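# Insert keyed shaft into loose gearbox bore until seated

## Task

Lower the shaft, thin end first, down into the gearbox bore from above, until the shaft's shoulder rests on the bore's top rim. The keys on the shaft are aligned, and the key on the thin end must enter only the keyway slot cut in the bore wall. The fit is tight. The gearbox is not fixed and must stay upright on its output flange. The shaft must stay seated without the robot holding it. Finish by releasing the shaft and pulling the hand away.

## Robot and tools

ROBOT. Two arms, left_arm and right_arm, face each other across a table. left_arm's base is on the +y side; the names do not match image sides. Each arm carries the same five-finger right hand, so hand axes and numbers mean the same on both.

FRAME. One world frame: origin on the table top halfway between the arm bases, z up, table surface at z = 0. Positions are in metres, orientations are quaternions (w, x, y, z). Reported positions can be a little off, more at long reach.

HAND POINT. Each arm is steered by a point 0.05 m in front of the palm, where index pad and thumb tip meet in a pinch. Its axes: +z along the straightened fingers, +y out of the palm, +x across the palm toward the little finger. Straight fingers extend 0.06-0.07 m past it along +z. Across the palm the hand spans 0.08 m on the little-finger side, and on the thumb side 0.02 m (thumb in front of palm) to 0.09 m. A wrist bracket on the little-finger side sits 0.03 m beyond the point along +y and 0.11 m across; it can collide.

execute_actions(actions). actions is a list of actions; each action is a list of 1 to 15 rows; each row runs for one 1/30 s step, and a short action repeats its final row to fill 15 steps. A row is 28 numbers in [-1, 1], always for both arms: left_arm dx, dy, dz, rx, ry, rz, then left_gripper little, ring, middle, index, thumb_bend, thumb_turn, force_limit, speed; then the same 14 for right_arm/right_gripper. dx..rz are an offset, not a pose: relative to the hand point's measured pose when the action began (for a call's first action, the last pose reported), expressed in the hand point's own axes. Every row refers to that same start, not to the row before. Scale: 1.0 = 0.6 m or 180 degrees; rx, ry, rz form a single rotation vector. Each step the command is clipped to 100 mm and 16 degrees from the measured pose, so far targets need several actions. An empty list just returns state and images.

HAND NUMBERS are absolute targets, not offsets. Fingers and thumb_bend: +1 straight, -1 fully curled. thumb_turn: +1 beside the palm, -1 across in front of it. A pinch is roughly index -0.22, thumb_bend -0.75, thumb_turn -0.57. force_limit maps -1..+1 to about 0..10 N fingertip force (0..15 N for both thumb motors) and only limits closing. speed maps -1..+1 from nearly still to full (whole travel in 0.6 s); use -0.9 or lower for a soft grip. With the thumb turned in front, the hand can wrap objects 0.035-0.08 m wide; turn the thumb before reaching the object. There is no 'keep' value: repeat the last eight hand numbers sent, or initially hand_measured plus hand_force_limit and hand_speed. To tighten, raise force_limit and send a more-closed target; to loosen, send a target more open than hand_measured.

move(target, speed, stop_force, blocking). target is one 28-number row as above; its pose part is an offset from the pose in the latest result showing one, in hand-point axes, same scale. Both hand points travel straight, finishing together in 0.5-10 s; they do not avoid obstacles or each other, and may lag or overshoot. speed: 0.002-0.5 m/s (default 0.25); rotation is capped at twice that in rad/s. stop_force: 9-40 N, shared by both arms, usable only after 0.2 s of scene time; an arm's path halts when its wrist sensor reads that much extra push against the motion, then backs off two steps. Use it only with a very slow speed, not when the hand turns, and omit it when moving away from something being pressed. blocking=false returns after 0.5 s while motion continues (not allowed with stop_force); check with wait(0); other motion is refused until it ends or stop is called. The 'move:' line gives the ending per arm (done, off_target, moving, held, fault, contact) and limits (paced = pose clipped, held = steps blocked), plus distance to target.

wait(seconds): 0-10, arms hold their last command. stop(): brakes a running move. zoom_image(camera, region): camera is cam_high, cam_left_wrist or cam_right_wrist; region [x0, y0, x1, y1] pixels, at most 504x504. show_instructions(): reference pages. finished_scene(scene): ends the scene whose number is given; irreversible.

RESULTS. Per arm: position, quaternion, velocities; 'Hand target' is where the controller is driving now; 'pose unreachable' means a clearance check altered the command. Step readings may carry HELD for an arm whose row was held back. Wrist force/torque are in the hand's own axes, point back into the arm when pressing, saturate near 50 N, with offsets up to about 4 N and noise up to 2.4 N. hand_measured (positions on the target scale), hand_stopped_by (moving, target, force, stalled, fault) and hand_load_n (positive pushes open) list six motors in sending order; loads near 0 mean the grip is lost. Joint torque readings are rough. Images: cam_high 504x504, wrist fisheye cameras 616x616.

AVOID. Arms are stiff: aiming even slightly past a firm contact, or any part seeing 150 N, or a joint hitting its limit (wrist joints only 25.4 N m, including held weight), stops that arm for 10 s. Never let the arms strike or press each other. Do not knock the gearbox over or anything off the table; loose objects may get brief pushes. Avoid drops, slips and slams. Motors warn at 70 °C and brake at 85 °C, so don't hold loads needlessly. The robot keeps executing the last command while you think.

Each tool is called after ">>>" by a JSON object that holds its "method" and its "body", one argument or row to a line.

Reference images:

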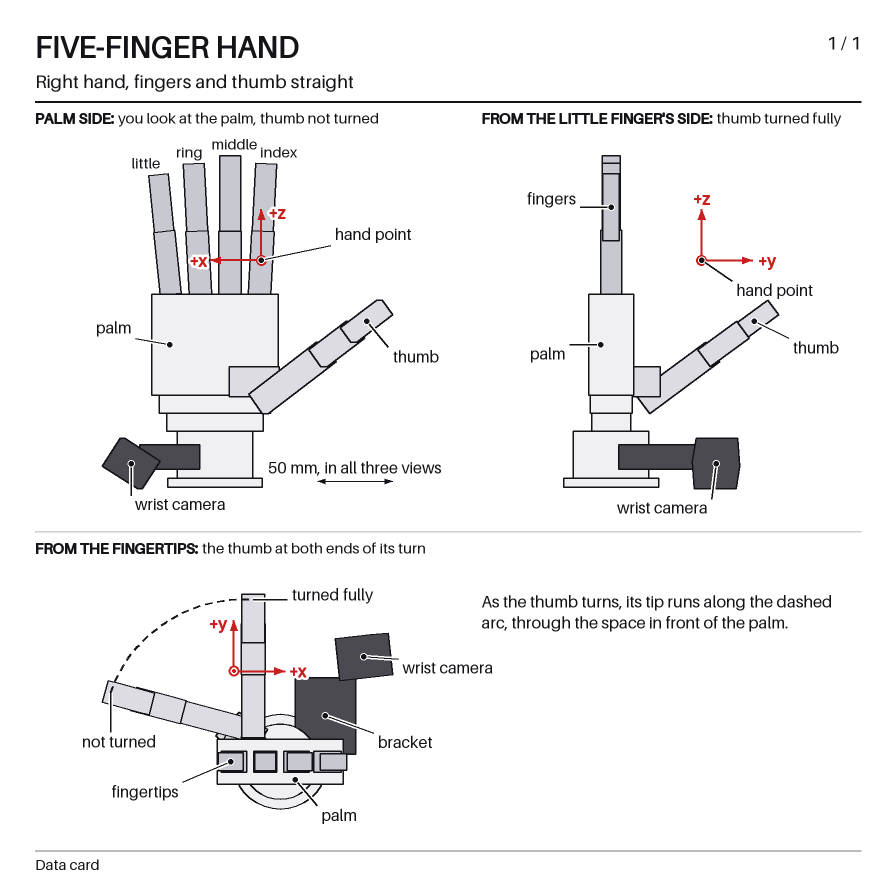

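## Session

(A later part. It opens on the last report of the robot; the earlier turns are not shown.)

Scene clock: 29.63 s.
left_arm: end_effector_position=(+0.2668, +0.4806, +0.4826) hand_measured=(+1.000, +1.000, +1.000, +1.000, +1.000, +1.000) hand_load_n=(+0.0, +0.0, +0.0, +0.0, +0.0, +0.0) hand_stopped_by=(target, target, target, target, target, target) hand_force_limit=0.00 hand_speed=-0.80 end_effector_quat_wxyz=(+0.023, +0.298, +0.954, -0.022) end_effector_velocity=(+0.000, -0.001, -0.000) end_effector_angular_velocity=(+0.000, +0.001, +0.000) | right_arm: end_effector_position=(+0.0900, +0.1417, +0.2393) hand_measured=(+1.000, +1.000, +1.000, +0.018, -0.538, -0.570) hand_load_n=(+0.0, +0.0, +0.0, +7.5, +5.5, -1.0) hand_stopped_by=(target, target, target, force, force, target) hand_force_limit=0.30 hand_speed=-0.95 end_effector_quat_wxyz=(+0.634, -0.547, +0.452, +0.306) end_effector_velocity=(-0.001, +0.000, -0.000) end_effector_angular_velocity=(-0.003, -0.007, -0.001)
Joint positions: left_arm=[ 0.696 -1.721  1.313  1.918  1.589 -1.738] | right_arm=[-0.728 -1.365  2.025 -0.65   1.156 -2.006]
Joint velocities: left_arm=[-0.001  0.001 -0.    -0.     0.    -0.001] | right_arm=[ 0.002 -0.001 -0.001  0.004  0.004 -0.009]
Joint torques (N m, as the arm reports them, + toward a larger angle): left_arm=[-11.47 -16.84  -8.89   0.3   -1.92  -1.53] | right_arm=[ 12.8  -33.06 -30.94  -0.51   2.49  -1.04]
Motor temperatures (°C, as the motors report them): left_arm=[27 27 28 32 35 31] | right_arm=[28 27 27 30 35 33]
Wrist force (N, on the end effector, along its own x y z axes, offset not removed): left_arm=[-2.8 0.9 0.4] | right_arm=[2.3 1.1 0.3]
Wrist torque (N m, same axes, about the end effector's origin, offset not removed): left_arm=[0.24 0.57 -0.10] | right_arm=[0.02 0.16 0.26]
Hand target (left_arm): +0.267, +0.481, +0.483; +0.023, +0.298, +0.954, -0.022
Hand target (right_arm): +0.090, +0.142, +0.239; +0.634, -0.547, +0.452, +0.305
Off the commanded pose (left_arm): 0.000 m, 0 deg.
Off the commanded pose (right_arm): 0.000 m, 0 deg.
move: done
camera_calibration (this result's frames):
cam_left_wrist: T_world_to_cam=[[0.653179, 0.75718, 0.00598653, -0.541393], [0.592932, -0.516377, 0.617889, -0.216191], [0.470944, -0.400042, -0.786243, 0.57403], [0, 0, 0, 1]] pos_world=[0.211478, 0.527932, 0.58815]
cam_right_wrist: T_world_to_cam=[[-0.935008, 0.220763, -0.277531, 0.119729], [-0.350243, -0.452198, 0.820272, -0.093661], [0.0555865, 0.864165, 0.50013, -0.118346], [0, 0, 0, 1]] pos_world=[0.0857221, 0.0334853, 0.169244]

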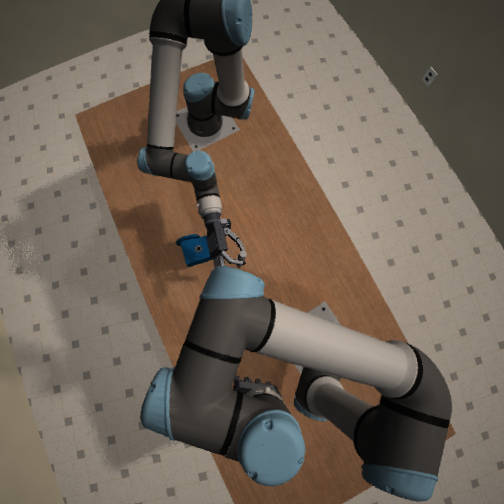

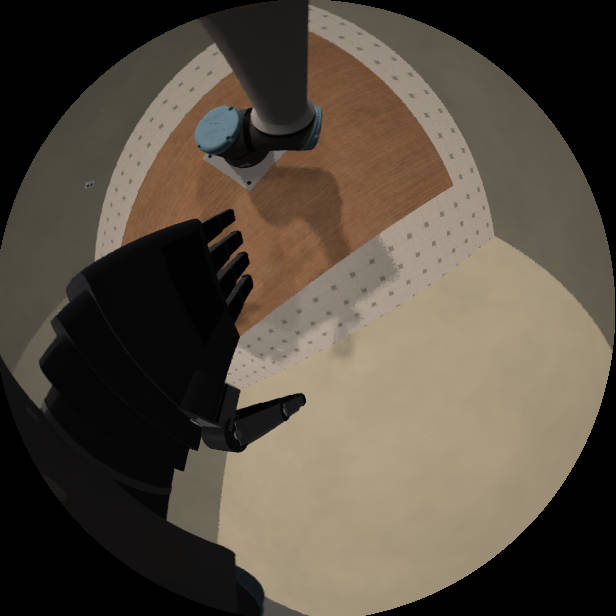

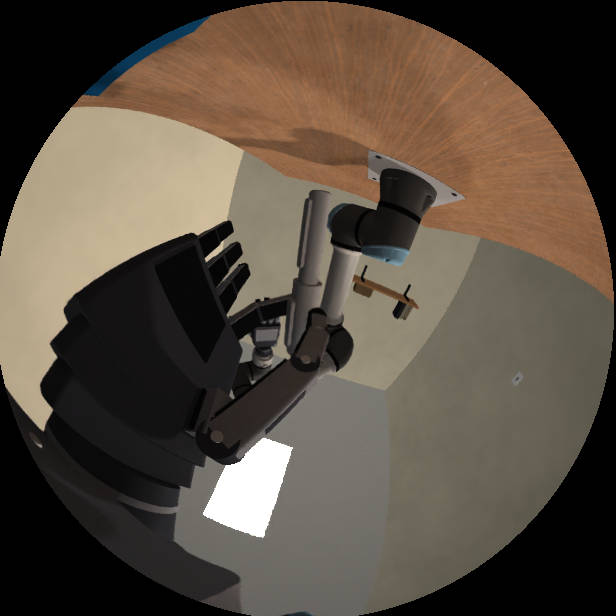

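>>> {"method": "move", "body": {
  "target": [0,0,0,0,0,0,1,1,1,1,1,1,0,-0.8, 0,0,0,0,0,0.055,1,1,1,-0.3,-0.62,-0.57,0.8,-0.92],
  "speed": 0.1
}}

>>> {"method": "move", "body": {
  "target": [0,0,0,0,0,0,1,1,1,1,1,1,0,-0.8, 0.055,-0.22,-0.14,-0.215,-0.054,0,1,1,1,-0.3,-0.62,-0.57,0.8,-0.92],
  "speed": 0.15
}}

Scene clock: 31.37 s.
left_arm: end_effector_position=(+0.2668, +0.4806, +0.4826) hand_measured=(+1.000, +1.000, +1.000, +1.000, +1.000, +1.000) hand_load_n=(+0.0, +0.0, +0.0, +0.0, +0.0, +0.0) hand_stopped_by=(target, target, target, target, target, target) hand_force_limit=0.00 hand_speed=-0.80 end_effector_quat_wxyz=(+0.023, +0.298, +0.954, -0.022) end_effector_velocity=(+0.000, -0.000, -0.000) end_effector_angular_velocity=(-0.001, +0.000, +0.000) | right_arm: end_effector_position=(+0.0900, +0.1417, +0.2393) hand_measured=(+1.000, +1.000, +1.000, +0.012, -0.600, -0.570) hand_load_n=(+0.0, +0.0, +0.0, +15.0, +10.5, -1.0) hand_stopped_by=(target, target, target, force, stalled, target) hand_force_limit=0.80 hand_speed=-0.92 end_effector_quat_wxyz=(+0.606, -0.506, +0.498, +0.359) end_effector_velocity=(-0.000, -0.000, -0.000) end_effector_angular_velocity=(+0.000, +0.002, +0.001)
Joint positions: left_arm=[ 0.696 -1.721  1.313  1.918  1.589 -1.738] | right_arm=[-0.725 -1.347  2.039 -0.683  1.159 -1.833]
Joint velocities: left_arm=[ 0.001 -0.     0.001 -0.001  0.001  0.001] | right_arm=[ 0.     0.     0.    -0.    -0.     0.002]
Joint torques (N m, as the arm reports them, + toward a larger angle): left_arm=[-11.51 -16.54  -8.61   0.3   -1.87  -1.49] | right_arm=[ 12.8  -17.61  -9.24  -3.41   2.55   1.87]
Motor temperatures (°C, as the motors report them): left_arm=[27 27 28 32 35 31] | right_arm=[28 27 27 30 35 33]
Wrist force (N, on the end effector, along its own x y z axes, offset not removed): left_arm=[-3.6 0.4 1.5] | right_arm=[1.2 -2.4 1.8]
Wrist torque (N m, same axes, about the end effector's origin, offset not removed): left_arm=[-0.11 0.36 -0.26] | right_arm=[-0.57 0.26 -0.15]
Hand target (left_arm): +0.267, +0.481, +0.483; +0.023, +0.298, +0.954, -0.022
Hand target (right_arm): +0.090, +0.142, +0.239; +0.606, -0.506, +0.498, +0.359
Off the commanded pose (left_arm): 0.000 m, 0 deg.
Off the commanded pose (right_arm): 0.000 m, 0 deg.
move: done
camera_calibration (this result's frames):
cam_left_wrist: T_world_to_cam=[[0.653179, 0.75718, 0.00598715, -0.541394], [0.592932, -0.516377, 0.617888, -0.216191], [0.470944, -0.400042, -0.786243, 0.574029], [0, 0, 0, 1]] pos_world=[0.211478, 0.527932, 0.58815]
cam_right_wrist: T_world_to_cam=[[-0.967104, 0.230149, -0.108359, 0.0808315], [-0.210754, -0.486373, 0.847953, -0.107978], [0.142452, 0.842895, 0.518879, -0.127643], [0, 0, 0, 1]] pos_world=[0.0735988, 0.0364691, 0.16655]

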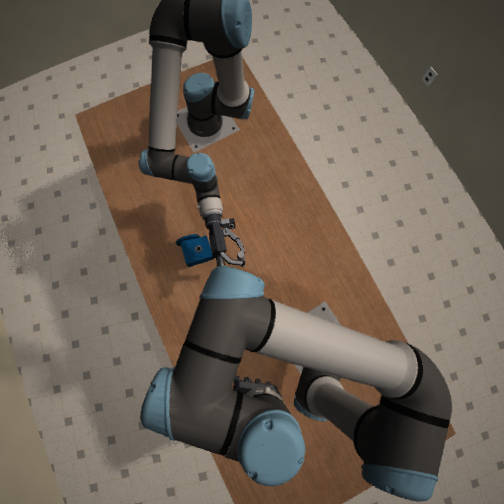

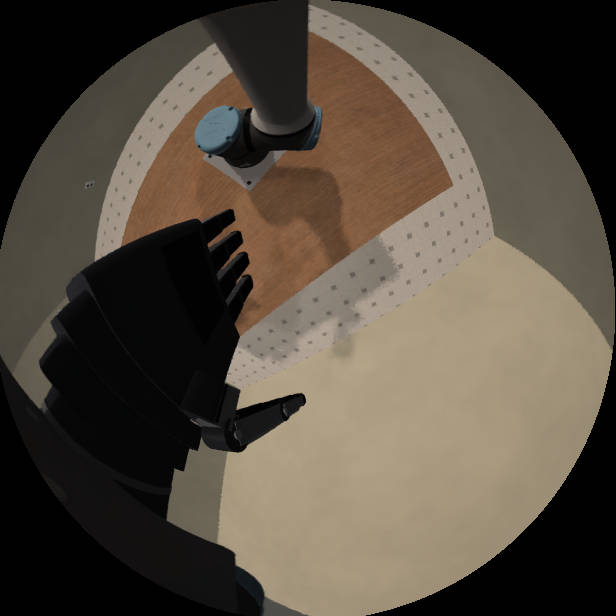

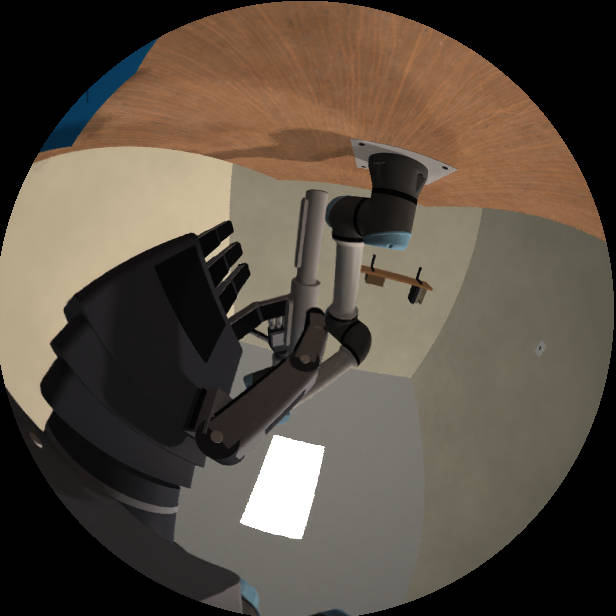

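Scene clock: 34.10 s.
left_arm: end_effector_position=(+0.2668, +0.4806, +0.4826) hand_measured=(+1.000, +1.000, +1.000, +1.000, +1.000, +1.000) hand_load_n=(+0.0, +0.0, +0.0, +0.0, +0.0, +0.0) hand_stopped_by=(target, target, target, target, target, target) hand_force_limit=0.00 hand_speed=-0.80 end_effector_quat_wxyz=(+0.023, +0.298, +0.954, -0.022) end_effector_velocity=(+0.000, -0.000, +0.000) end_effector_angular_velocity=(-0.001, +0.000, +0.002) | right_arm: end_effector_position=(+0.2019, +0.0274, +0.2422) hand_measured=(+1.000, +1.000, +1.000, +0.012, -0.600, -0.570) hand_load_n=(+0.0, +0.0, +0.0, +15.0, +10.5, -1.0) hand_stopped_by=(target, target, target, force, stalled, target) hand_force_limit=0.80 hand_speed=-0.92 end_effector_quat_wxyz=(+0.447, -0.641, +0.297, +0.548) end_effector_velocity=(+0.002, -0.000, -0.000) end_effector_angular_velocity=(+0.001, -0.002, +0.008)
Joint positions: left_arm=[ 0.696 -1.721  1.313  1.918  1.589 -1.738] | right_arm=[-1.198 -1.092  1.667 -0.514 -0.008 -1.881]
Joint velocities: left_arm=[ 0.001  0.001 -0.002  0.001  0.001 -0.002] | right_arm=[-0.001  0.     0.    -0.042 -0.009  0.04 ]
Joint torques (N m, as the arm reports them, + toward a larger angle): left_arm=[-11.02 -16.45  -8.98   0.2   -1.97  -1.58] | right_arm=[-14.84 -42.36 -14.15  -1.08  -2.79   1.95]
Motor temperatures (°C, as the motors report them): left_arm=[27 27 28 32 35 31] | right_arm=[28 27 27 30 35 33]
Wrist force (N, on the end effector, along its own x y z axes, offset not removed): left_arm=[-4.2 1.1 1.3] | right_arm=[2.6 -0.7 0.7]
Wrist torque (N m, same axes, about the end effector's origin, offset not removed): left_arm=[0.18 0.69 -0.33] | right_arm=[-0.36 0.24 0.31]
Hand target (left_arm): +0.267, +0.481, +0.483; +0.023, +0.298, +0.954, -0.022
Hand target (right_arm): +0.202, +0.027, +0.242; -0.447, +0.641, -0.297, -0.548
Off the commanded pose (left_arm): 0.000 m, 0 deg.
Off the commanded pose (right_arm): 0.000 m, 1 deg.
move: done
camera_calibration (this result's frames):
cam_left_wrist: T_world_to_cam=[[0.653179, 0.75718, 0.00598695, -0.541393], [0.592932, -0.516377, 0.617889, -0.216191], [0.470944, -0.400042, -0.786243, 0.574029], [0, 0, 0, 1]] pos_world=[0.211478, 0.527932, 0.58815]
cam_right_wrist: T_world_to_cam=[[-0.891366, -0.442154, -0.0998283, 0.216778], [0.159511, -0.512119, 0.843973, -0.215559], [-0.42429, 0.736365, 0.527014, 0.0665967], [0, 0, 0, 1]] pos_world=[0.255869, -0.0635822, 0.168469]

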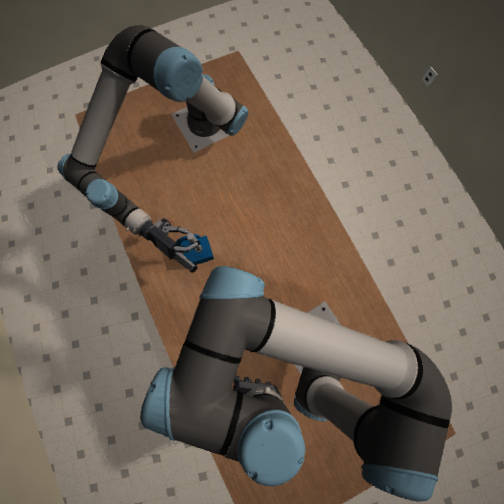

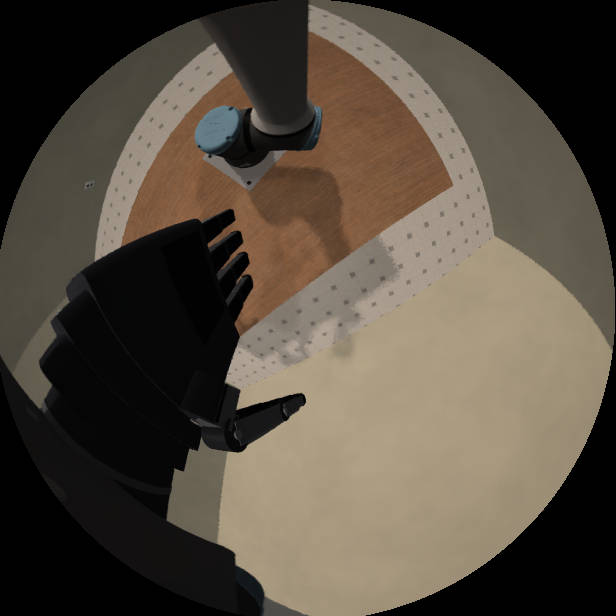

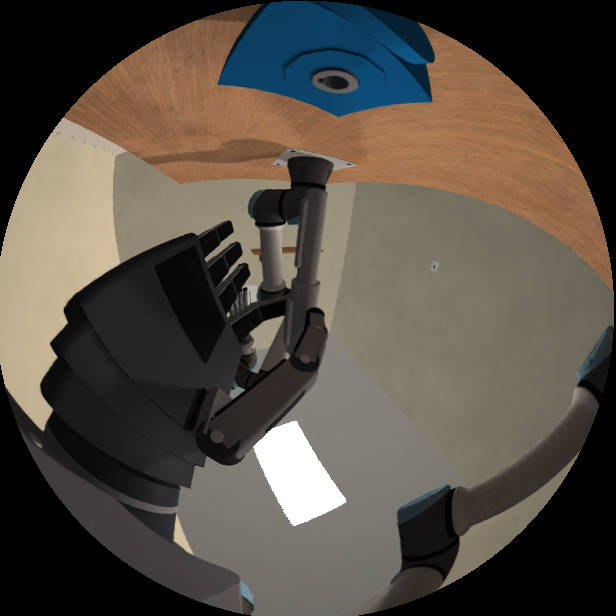

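>>> {"method": "move", "body": {
  "target": [0,0,0,0,0,0,1,1,1,1,1,1,0,-0.8, 0.065,0.017,0,-0.188,-0.048,0,1,1,1,-0.3,-0.62,-0.57,0.8,-0.92],
  "speed": 0.1
}}

>>> {"method": "zoom_image", "body": {
  "camera": "cam_right_wrist",
  "region": [230, 90, 410, 300]
}}

Scene clock: 37.60 s.
left_arm: end_effector_position=(+0.2668, +0.4806, +0.4826) hand_measured=(+1.000, +1.000, +1.000, +1.000, +1.000, +1.000) hand_load_n=(+0.0, +0.0, +0.0, +0.0, +0.0, +0.0) hand_stopped_by=(target, target, target, target, target, target) hand_force_limit=0.00 hand_speed=-0.80 end_effector_quat_wxyz=(+0.023, +0.298, +0.954, -0.022) end_effector_velocity=(-0.001, +0.000, -0.000) end_effector_angular_velocity=(+0.001, +0.001, -0.000) | right_arm: end_effector_position=(+0.2018, +0.0273, +0.2020) hand_measured=(+1.000, +1.000, +1.000, +0.012, -0.600, -0.570) hand_load_n=(+0.0, +0.0, +0.0, +15.0, +10.5, -1.0) hand_stopped_by=(target, target, target, force, stalled, target) hand_force_limit=0.80 hand_speed=-0.92 end_effector_quat_wxyz=(+0.262, -0.701, +0.091, +0.657) end_effector_velocity=(+0.000, -0.000, -0.000) end_effector_angular_velocity=(-0.000, +0.002, +0.006)
Joint positions: left_arm=[ 0.696 -1.721  1.313  1.918  1.589 -1.738] | right_arm=[-1.071 -0.739  1.164 -0.426 -0.491 -1.82 ]
Joint velocities: left_arm=[-0.001 -0.001  0.001  0.001  0.001 -0.   ] | right_arm=[ 0.001  0.004 -0.007  0.005 -0.005 -0.002]
Joint torques (N m, as the arm reports them, + toward a larger angle): left_arm=[-10.82 -16.63  -8.88   0.33  -1.87  -1.62] | right_arm=[ 12.01 -39.62 -30.24   2.58  -2.71  -1.42]
Motor temperatures (°C, as the motors report them): left_arm=[27 27 28 32 35 31] | right_arm=[28 27 27 30 35 33]
Wrist force (N, on the end effector, along its own x y z axes, offset not removed): left_arm=[-2.2 0.7 0.0] | right_arm=[1.9 -2.4 2.0]
Wrist torque (N m, same axes, about the end effector's origin, offset not removed): left_arm=[0.10 0.32 -0.08] | right_arm=[-0.47 0.05 0.05]
Hand target (left_arm): +0.267, +0.481, +0.483; +0.023, +0.298, +0.954, -0.022
Hand target (right_arm): +0.202, +0.027, +0.202; -0.262, +0.701, -0.091, -0.657
Off the commanded pose (left_arm): 0.000 m, 0 deg.
Off the commanded pose (right_arm): 0.000 m, 0 deg.
move: done
camera_calibration (this result's frames):
cam_left_wrist: T_world_to_cam=[[0.653179, 0.75718, 0.00598722, -0.541394], [0.592932, -0.516377, 0.617889, -0.216191], [0.470944, -0.400042, -0.786243, 0.574029], [0, 0, 0, 1]] pos_world=[0.211478, 0.527932, 0.58815]
cam_right_wrist: T_world_to_cam=[[-0.478035, -0.872651, -0.0998126, 0.140944], [0.423146, -0.328386, 0.844458, -0.239968], [-0.769695, 0.361446, 0.526239, 0.167929], [0, 0, 0, 1]] pos_world=[0.298172, -0.0165042, 0.12834]

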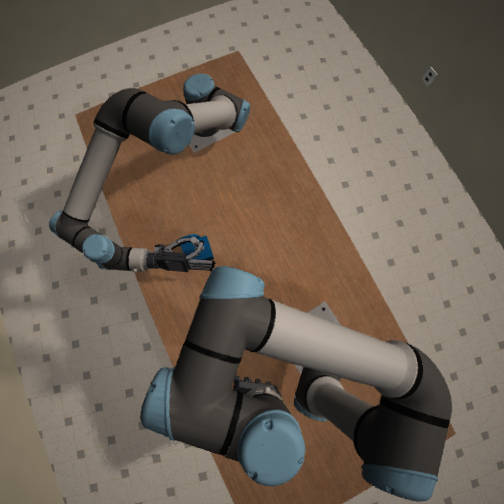

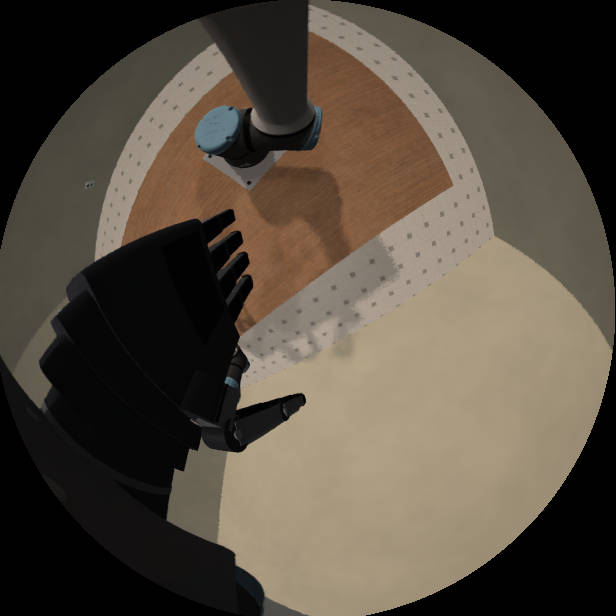

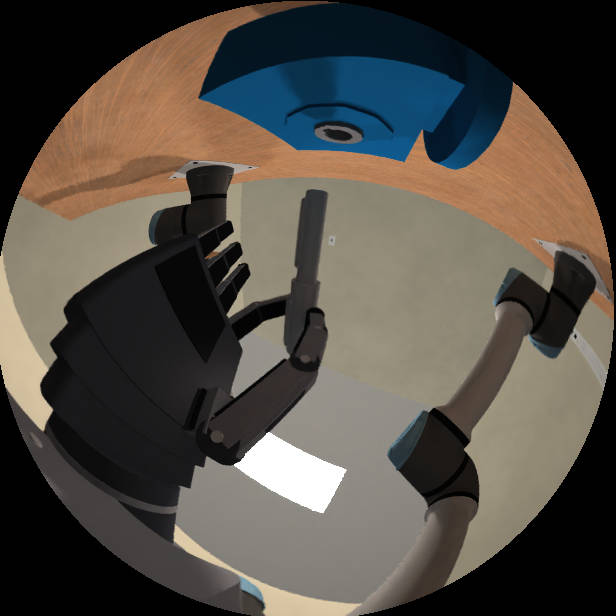

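Region (230, 90, 410, 300) of cam_right_wrist's 616x616 image, scaled by 2.400, with more detail than that image has; it fills the left 432 columns of this view, and the rest is white.

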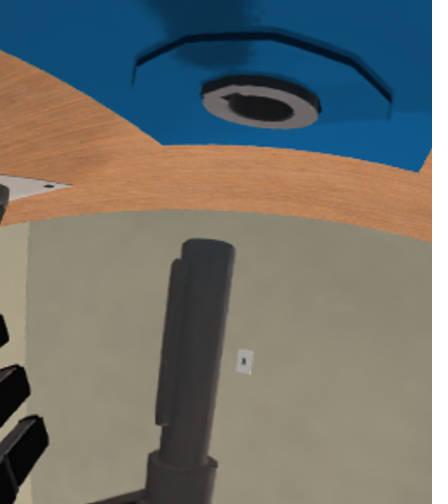

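>>> {"method": "move", "body": {
  "target": [0,0,0,0,0,0,1,1,1,1,1,1,0,-0.8, 0.0377,0.021,-0.027,0,0,0,1,1,1,-0.3,-0.62,-0.57,0.8,-0.92],
  "speed": 0.04
}}

>>> {"method": "zoom_image", "body": {
  "camera": "cam_right_wrist",
  "region": [260, 130, 380, 250]
}}

>>> {"method": "zoom_image", "body": {
  "camera": "cam_high",
  "region": [160, 220, 230, 290]
}}

Scene clock: 39.13 s.
left_arm: end_effector_position=(+0.2668, +0.4806, +0.4826) hand_measured=(+1.000, +1.000, +1.000, +1.000, +1.000, +1.000) hand_load_n=(+0.0, +0.0, +0.0, +0.0, +0.0, +0.0) hand_stopped_by=(target, target, target, target, target, target) hand_force_limit=0.00 hand_speed=-0.80 end_effector_quat_wxyz=(+0.023, +0.298, +0.954, -0.022) end_effector_velocity=(-0.001, +0.001, +0.000) end_effector_angular_velocity=(+0.001, +0.001, +0.001) | right_arm: end_effector_position=(+0.2127, +0.0137, +0.1770) hand_measured=(+1.000, +1.000, +1.000, +0.012, -0.600, -0.570) hand_load_n=(+0.0, +0.0, +0.0, +15.0, +10.5, -1.0) hand_stopped_by=(target, target, target, force, stalled, target) hand_force_limit=0.80 hand_speed=-0.92 end_effector_quat_wxyz=(+0.262, -0.701, +0.091, +0.657) end_effector_velocity=(+0.001, -0.000, -0.001) end_effector_angular_velocity=(-0.001, +0.001, -0.002)
Joint positions: left_arm=[ 0.696 -1.721  1.313  1.918  1.589 -1.738] | right_arm=[-1.097 -0.714  1.188 -0.475 -0.517 -1.82 ]
Joint velocities: left_arm=[ 0.    -0.001  0.001  0.002 -0.    -0.001] | right_arm=[-0.001  0.001  0.002 -0.002  0.     0.001]
Joint torques (N m, as the arm reports them, + toward a larger angle): left_arm=[-10.95 -16.67  -9.     0.31  -1.98  -1.52] | right_arm=[-14.51 -40.32  -9.65   0.02  -2.63   1.96]
Motor temperatures (°C, as the motors report them): left_arm=[27 27 28 32 35 31] | right_arm=[28 27 27 30 35 33]
Wrist force (N, on the end effector, along its own x y z axes, offset not removed): left_arm=[-3.8 0.2 0.3] | right_arm=[2.8 0.0 2.3]
Wrist torque (N m, same axes, about the end effector's origin, offset not removed): left_arm=[0.14 0.53 -0.30] | right_arm=[-0.24 0.08 0.08]
Hand target (left_arm): +0.267, +0.481, +0.483; +0.023, +0.298, +0.954, -0.022
Hand target (right_arm): +0.213, +0.014, +0.177; -0.262, +0.701, -0.091, -0.657
Off the commanded pose (left_arm): 0.000 m, 0 deg.
Off the commanded pose (right_arm): 0.000 m, 0 deg.
move: done
camera_calibration (this result's frames):
cam_left_wrist: T_world_to_cam=[[0.653179, 0.75718, 0.0059872, -0.541394], [0.592932, -0.516377, 0.617889, -0.216191], [0.470945, -0.400042, -0.786243, 0.574029], [0, 0, 0, 1]] pos_world=[0.211478, 0.527932, 0.58815]
cam_right_wrist: T_world_to_cam=[[-0.478031, -0.872648, -0.0998615, 0.131826], [0.423154, -0.328435, 0.844435, -0.227986], [-0.769692, 0.36141, 0.526267, 0.194384], [0, 0, 0, 1]] pos_world=[0.309107, -0.0300935, 0.103386]

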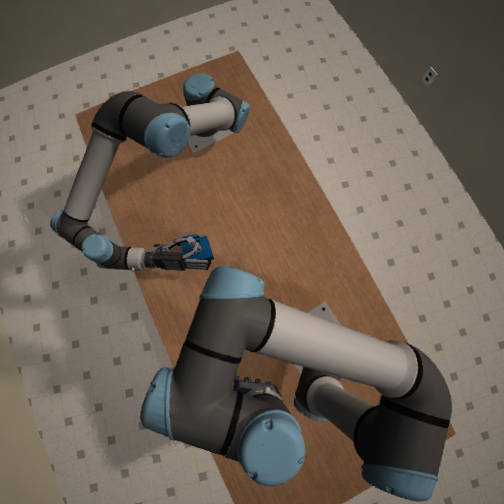

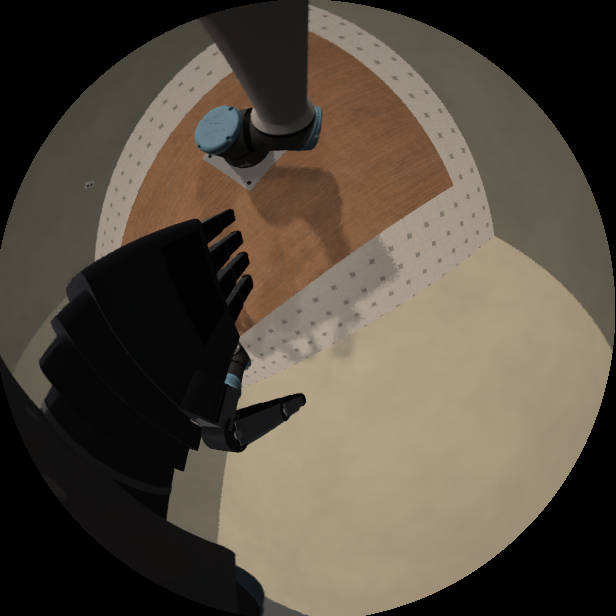

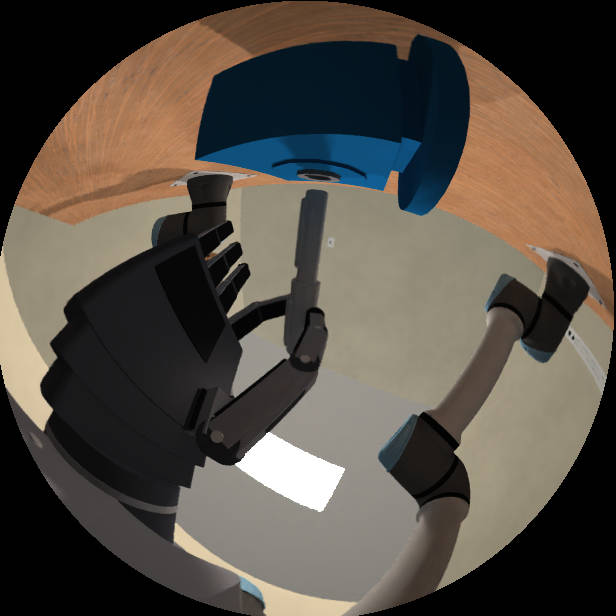

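Region (260, 130, 380, 250) of cam_right_wrist's 616x616 image, scaled by 4.200, with more detail than that image has.

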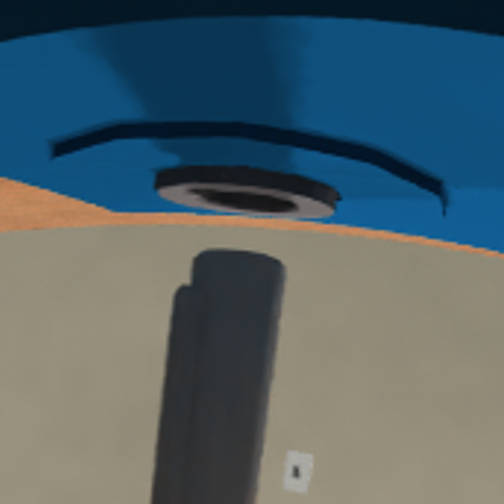

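Region (160, 220, 230, 290) of cam_high's 504x504 image, scaled by 7.200, with more detail than that image has.

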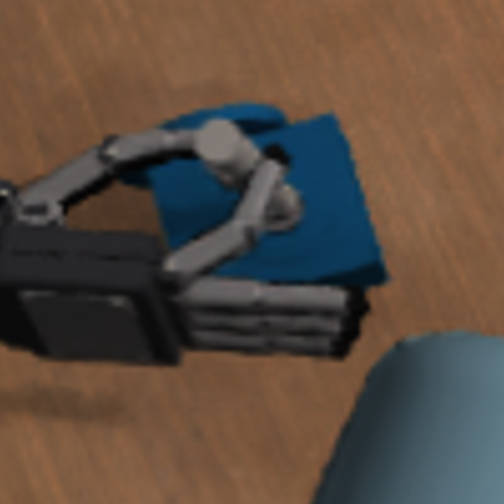

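>>> {"method": "move", "body": {
  "target": [0,0,0,0,0,0,1,1,1,1,1,1,0,-0.8, 0.013,0.0033,0,0,0,0,1,1,1,-0.3,-0.62,-0.57,0.8,-0.92],
  "speed": 0.01
}}

>>> {"method": "zoom_image", "body": {
  "camera": "cam_right_wrist",
  "region": [280, 160, 360, 240]
}}

Scene clock: 40.33 s.
left_arm: end_effector_position=(+0.2668, +0.4806, +0.4826) hand_measured=(+1.000, +1.000, +1.000, +1.000, +1.000, +1.000) hand_load_n=(+0.0, +0.0, +0.0, +0.0, +0.0, +0.0) hand_stopped_by=(target, target, target, target, target, target) hand_force_limit=0.00 hand_speed=-0.80 end_effector_quat_wxyz=(+0.023, +0.298, +0.954, -0.022) end_effector_velocity=(+0.001, -0.000, -0.001) end_effector_angular_velocity=(+0.002, +0.002, +0.001) | right_arm: end_effector_position=(+0.2128, +0.0137, +0.1691) hand_measured=(+1.000, +1.000, +1.000, +0.012, -0.600, -0.570) hand_load_n=(+0.0, +0.0, +0.0, +15.0, +10.5, -1.0) hand_stopped_by=(target, target, target, force, stalled, target) hand_force_limit=0.80 hand_speed=-0.92 end_effector_quat_wxyz=(+0.262, -0.701, +0.091, +0.657) end_effector_velocity=(-0.000, +0.000, -0.001) end_effector_angular_velocity=(+0.000, -0.000, -0.000)
Joint positions: left_arm=[ 0.696 -1.721  1.313  1.918  1.589 -1.738] | right_arm=[-1.097 -0.705  1.193 -0.489 -0.517 -1.82 ]
Joint velocities: left_arm=[ 0.     0.003  0.001 -0.001  0.    -0.001] | right_arm=[ 0.     0.001  0.001 -0.002  0.    -0.   ]
Joint torques (N m, as the arm reports them, + toward a larger angle): left_arm=[-10.42 -16.43  -8.82   0.34  -1.81  -1.44] | right_arm=[ -2.33 -39.67  -9.18  -0.01   2.04  -1.22]
Motor temperatures (°C, as the motors report them): left_arm=[27 27 28 32 35 31] | right_arm=[28 27 27 30 35 33]
Wrist force (N, on the end effector, along its own x y z axes, offset not removed): left_arm=[-1.5 -1.7 1.4] | right_arm=[2.9 0.5 3.2]
Wrist torque (N m, same axes, about the end effector's origin, offset not removed): left_arm=[-0.48 0.20 -0.20] | right_arm=[-0.18 0.08 0.23]
Hand target (left_arm): +0.267, +0.481, +0.483; +0.023, +0.298, +0.954, -0.022
Hand target (right_arm): +0.213, +0.014, +0.169; -0.262, +0.701, -0.091, -0.657
Off the commanded pose (left_arm): 0.000 m, 0 deg.
Off the commanded pose (right_arm): 0.000 m, 0 deg.
move: done
camera_calibration (this result's frames):
cam_left_wrist: T_world_to_cam=[[0.653179, 0.75718, 0.00598694, -0.541393], [0.592932, -0.516377, 0.617889, -0.216192], [0.470944, -0.400042, -0.786243, 0.574029], [0, 0, 0, 1]] pos_world=[0.211478, 0.527932, 0.58815]
cam_right_wrist: T_world_to_cam=[[-0.478033, -0.872646, -0.0998693, 0.131042], [0.423156, -0.328444, 0.844431, -0.221302], [-0.769691, 0.361406, 0.526272, 0.198624], [0, 0, 0, 1]] pos_world=[0.309167, -0.0301164, 0.0954312]

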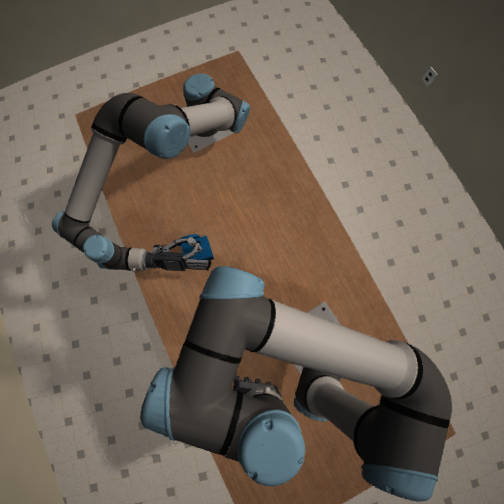

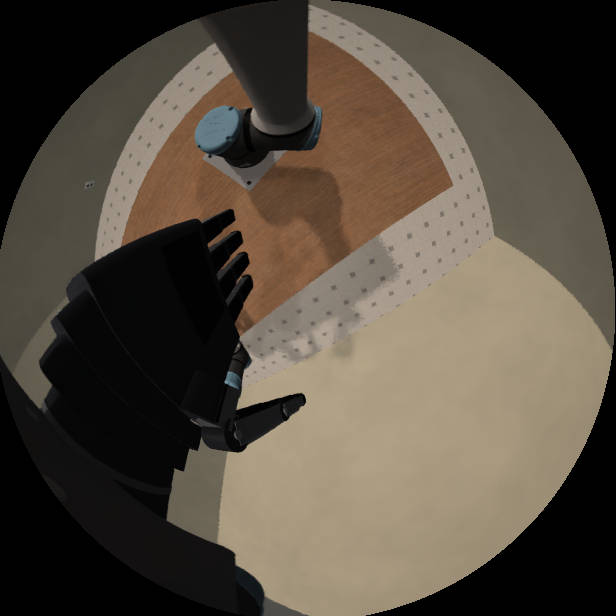

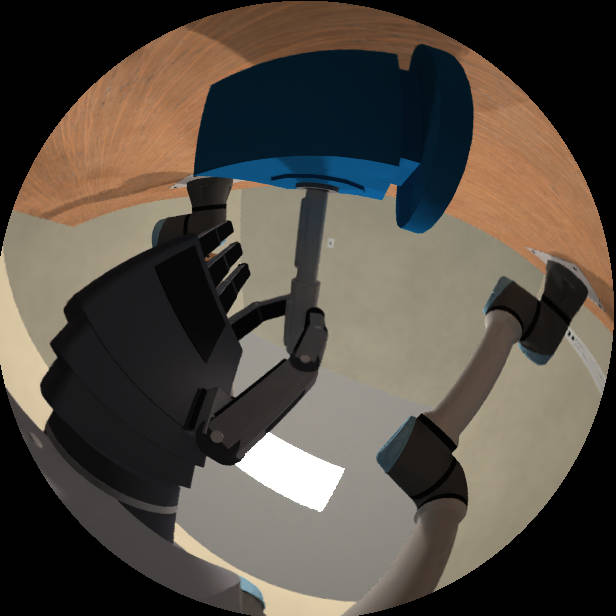

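Region (280, 160, 360, 240) of cam_right_wrist's 616x616 image, scaled by 6.300, with more detail than that image has.

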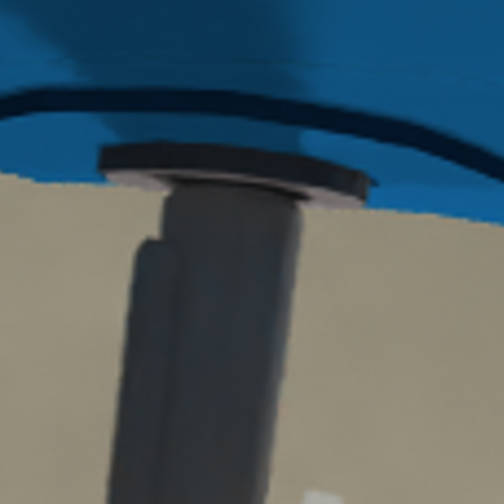

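>>> {"method": "move", "body": {
  "target": [0,0,0,0,0,0,1,1,1,1,1,1,0,-0.8, 0.013,0.0033,0,0,0,0,1,1,1,-0.3,-0.62,-0.57,0.8,-0.92],
  "speed": 0.004,
  "stop_force": 9
}}

>>> {"method": "zoom_image", "body": {
  "camera": "cam_right_wrist",
  "region": [260, 160, 380, 300]
}}

Scene clock: 41.00 s.
left_arm: end_effector_position=(+0.2668, +0.4806, +0.4826) hand_measured=(+1.000, +1.000, +1.000, +1.000, +1.000, +1.000) hand_load_n=(+0.0, +0.0, +0.0, +0.0, +0.0, +0.0) hand_stopped_by=(target, target, target, target, target, target) hand_force_limit=0.00 hand_speed=-0.80 end_effector_quat_wxyz=(+0.023, +0.298, +0.954, -0.022) end_effector_velocity=(-0.000, +0.000, +0.000) end_effector_angular_velocity=(+0.000, -0.001, -0.000) | right_arm: end_effector_position=(+0.2128, +0.0137, +0.1682) hand_measured=(+1.000, +1.000, +1.000, +0.012, -0.600, -0.570) hand_load_n=(+0.0, +0.0, +0.0, +15.0, +10.5, +1.0) hand_stopped_by=(target, target, target, force, stalled, target) hand_force_limit=0.80 hand_speed=-0.92 end_effector_quat_wxyz=(+0.262, -0.701, +0.091, +0.657) end_effector_velocity=(-0.000, -0.000, +0.002) end_effector_angular_velocity=(-0.001, +0.002, -0.001)
Joint positions: left_arm=[ 0.696 -1.721  1.313  1.918  1.589 -1.738] | right_arm=[-1.097 -0.704  1.194 -0.49  -0.517 -1.82 ]
Joint velocities: left_arm=[-0.001 -0.001  0.     0.    -0.001 -0.   ] | right_arm=[-0.    -0.002  0.     0.004  0.     0.   ]
Joint torques (N m, as the arm reports them, + toward a larger angle): left_arm=[-11.12 -17.1   -8.55   0.3   -1.82  -1.47] | right_arm=[ -1.35 -52.26 -18.41   0.97   1.78  -1.03]
Motor temperatures (°C, as the motors report them): left_arm=[27 27 28 32 35 31] | right_arm=[28 27 27 30 35 33]
Wrist force (N, on the end effector, along its own x y z axes, offset not removed): left_arm=[-4.6 -0.8 2.5] | right_arm=[-9.6 -3.5 2.9]
Wrist torque (N m, same axes, about the end effector's origin, offset not removed): left_arm=[-0.30 0.63 -0.30] | right_arm=[-0.58 0.37 -0.18]
Hand target (left_arm): +0.267, +0.481, +0.483; +0.023, +0.298, +0.954, -0.022
Hand target (right_arm): +0.213, +0.014, +0.168; -0.262, +0.701, -0.091, -0.657
Off the commanded pose (left_arm): 0.000 m, 0 deg.
Off the commanded pose (right_arm): 0.007 m, 0 deg.
move: contact (right_arm)
camera_calibration (this result's frames):
cam_left_wrist: T_world_to_cam=[[0.653179, 0.75718, 0.00598727, -0.541394], [0.592932, -0.516377, 0.617889, -0.216191], [0.470945, -0.400042, -0.786243, 0.574029], [0, 0, 0, 1]] pos_world=[0.211478, 0.527932, 0.58815]
cam_right_wrist: T_world_to_cam=[[-0.478111, -0.872627, -0.0996576, 0.130923], [0.423312, -0.328364, 0.844384, -0.220571], [-0.769557, 0.361523, 0.526387, 0.199024], [0, 0, 0, 1]] pos_world=[0.309126, -0.0301318, 0.0945301]

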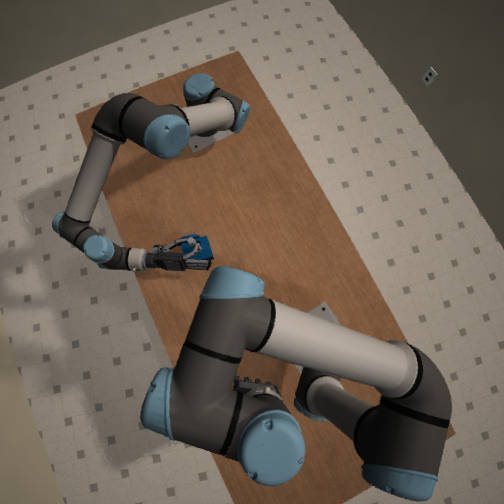

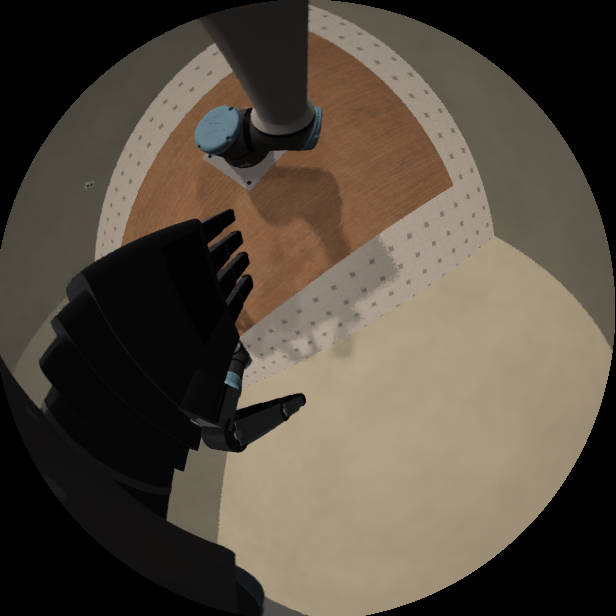

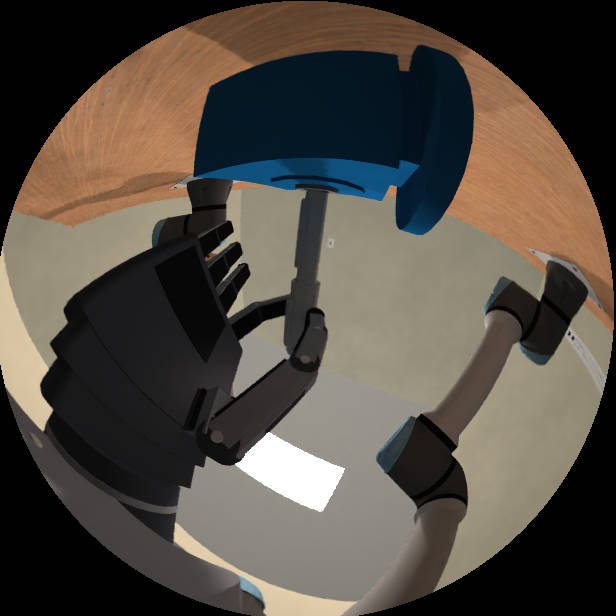

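Region (260, 160, 380, 300) of cam_right_wrist's 616x616 image, scaled by 3.600, with more detail than that image has; it fills the left 432 columns of this view, and the rest is white.

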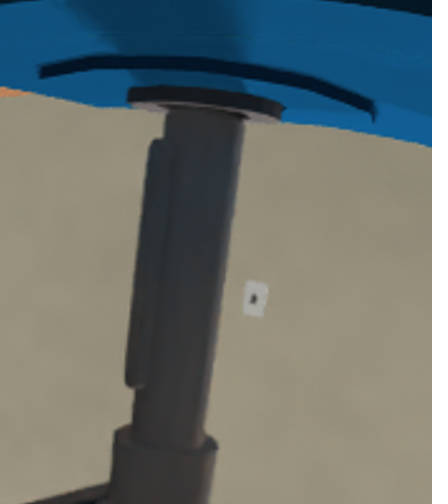

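>>> {"method": "move", "body": {
  "target": [-0.235,-0.97,0.52,0,0,0.77,1,1,1,1,1,1,0,-0.8, -0.004,-0.001,0,0,0,0,1,1,1,-0.3,-0.62,-0.57,0.8,-0.92],
  "speed": 0.3
}}

Scene clock: 45.80 s.
left_arm: end_effector_position=(+0.0597, -0.0943, +0.1955) hand_measured=(+1.000, +1.000, +1.000, +1.000, +1.000, +1.000) hand_load_n=(+0.0, +0.0, +0.0, +0.0, +0.0, +0.0) hand_stopped_by=(target, target, target, target, target, target) hand_force_limit=0.00 hand_speed=-0.80 end_effector_quat_wxyz=(+0.029, +0.998, +0.059, +0.013) end_effector_velocity=(+0.000, -0.000, +0.001) end_effector_angular_velocity=(+0.001, +0.001, -0.002) | right_arm: end_effector_position=(+0.2128, +0.0137, +0.1707) hand_measured=(+1.000, +1.000, +1.000, +0.012, -0.600, -0.570) hand_load_n=(+0.0, +0.0, +0.0, +15.0, +10.5, -0.5) hand_stopped_by=(target, target, target, force, stalled, target) hand_force_limit=0.80 hand_speed=-0.92 end_effector_quat_wxyz=(+0.262, -0.701, +0.091, +0.657) end_effector_velocity=(+0.000, +0.000, +0.001) end_effector_angular_velocity=(-0.001, +0.001, -0.002)
Joint positions: left_arm=[-0.146 -0.999  1.184  1.331  1.54  -0.16 ] | right_arm=[-1.097 -0.707  1.192 -0.486 -0.517 -1.82 ]
Joint velocities: left_arm=[ 0.001  0.002 -0.004  0.003  0.001  0.003] | right_arm=[-0.    -0.    -0.     0.002  0.001  0.   ]
Joint torques (N m, as the arm reports them, + toward a larger angle): left_arm=[ 13.03 -37.02 -27.44   4.09   1.7    2.17] | right_arm=[ -6.31 -56.55 -29.72   2.84  -0.42  -0.3 ]
Motor temperatures (°C, as the motors report them): left_arm=[27 27 28 32 35 31] | right_arm=[28 27 27 30 35 33]
Wrist force (N, on the end effector, along its own x y z axes, offset not removed): left_arm=[-2.4 -0.3 2.9] | right_arm=[0.1 0.0 1.7]
Wrist torque (N m, same axes, about the end effector's origin, offset not removed): left_arm=[-0.02 0.12 -0.29] | right_arm=[-0.37 0.56 0.16]
Hand target (left_arm): +0.060, -0.094, +0.195; +0.029, +0.998, +0.059, +0.013
Hand target (right_arm): +0.213, +0.014, +0.171; -0.262, +0.701, -0.091, -0.657
Off the commanded pose (left_arm): 0.001 m, 0 deg.
Off the commanded pose (right_arm): 0.000 m, 0 deg.
move: done
camera_calibration (this result's frames):
cam_left_wrist: T_world_to_cam=[[0.00843453, -0.996417, 0.0841506, -0.111266], [-0.837557, 0.0389338, 0.544961, -0.0608142], [-0.546285, -0.0750774, -0.834228, 0.316556], [0, 0, 0, 1]] pos_world=[0.122933, -0.0847338, 0.306584]
cam_right_wrist: T_world_to_cam=[[-0.478111, -0.872627, -0.0996578, 0.131155], [0.423312, -0.328364, 0.844384, -0.222657], [-0.769557, 0.361523, 0.526387, 0.197714], [0, 0, 0, 1]] pos_world=[0.309112, -0.0301406, 0.0970044]

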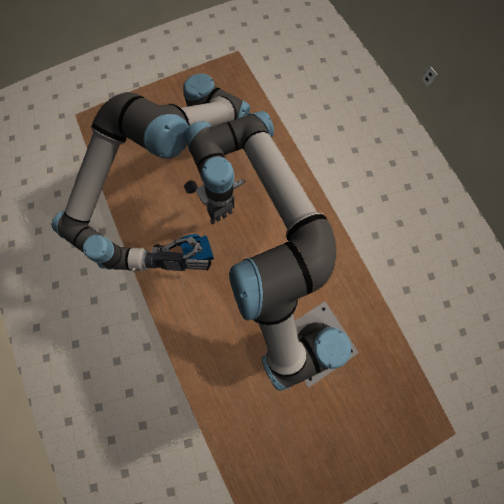

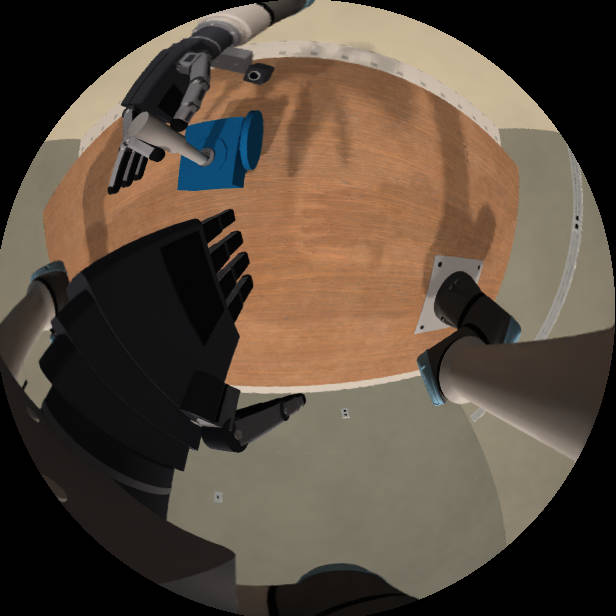

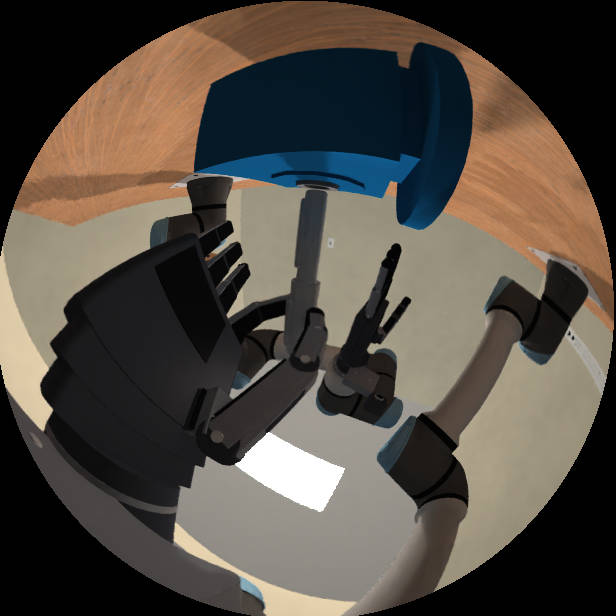

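Arms are close; no further left motion that way.

>>> {"method": "zoom_image", "body": {
  "camera": "cam_left_wrist",
  "region": [180, 130, 230, 180]
}}

>>> {"method": "zoom_image", "body": {
  "camera": "cam_left_wrist",
  "region": [115, 90, 235, 195]
}}

Region (180, 130, 230, 180) of cam_left_wrist's 616x616 image, scaled by 10.080, with more detail than that image has.

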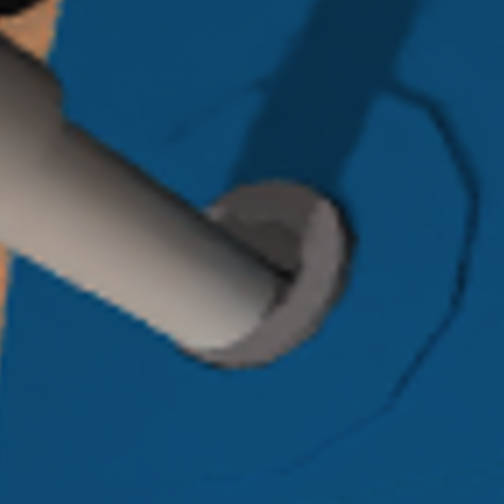

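Region (115, 90, 235, 195) of cam_left_wrist's 616x616 image, scaled by 4.200, with more detail than that image has; it fills the top 441 rows of this view, and the rest is white.

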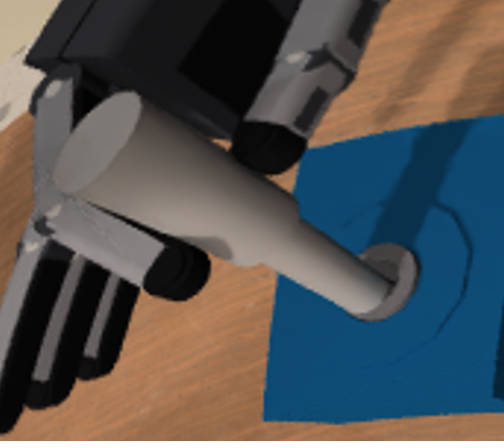

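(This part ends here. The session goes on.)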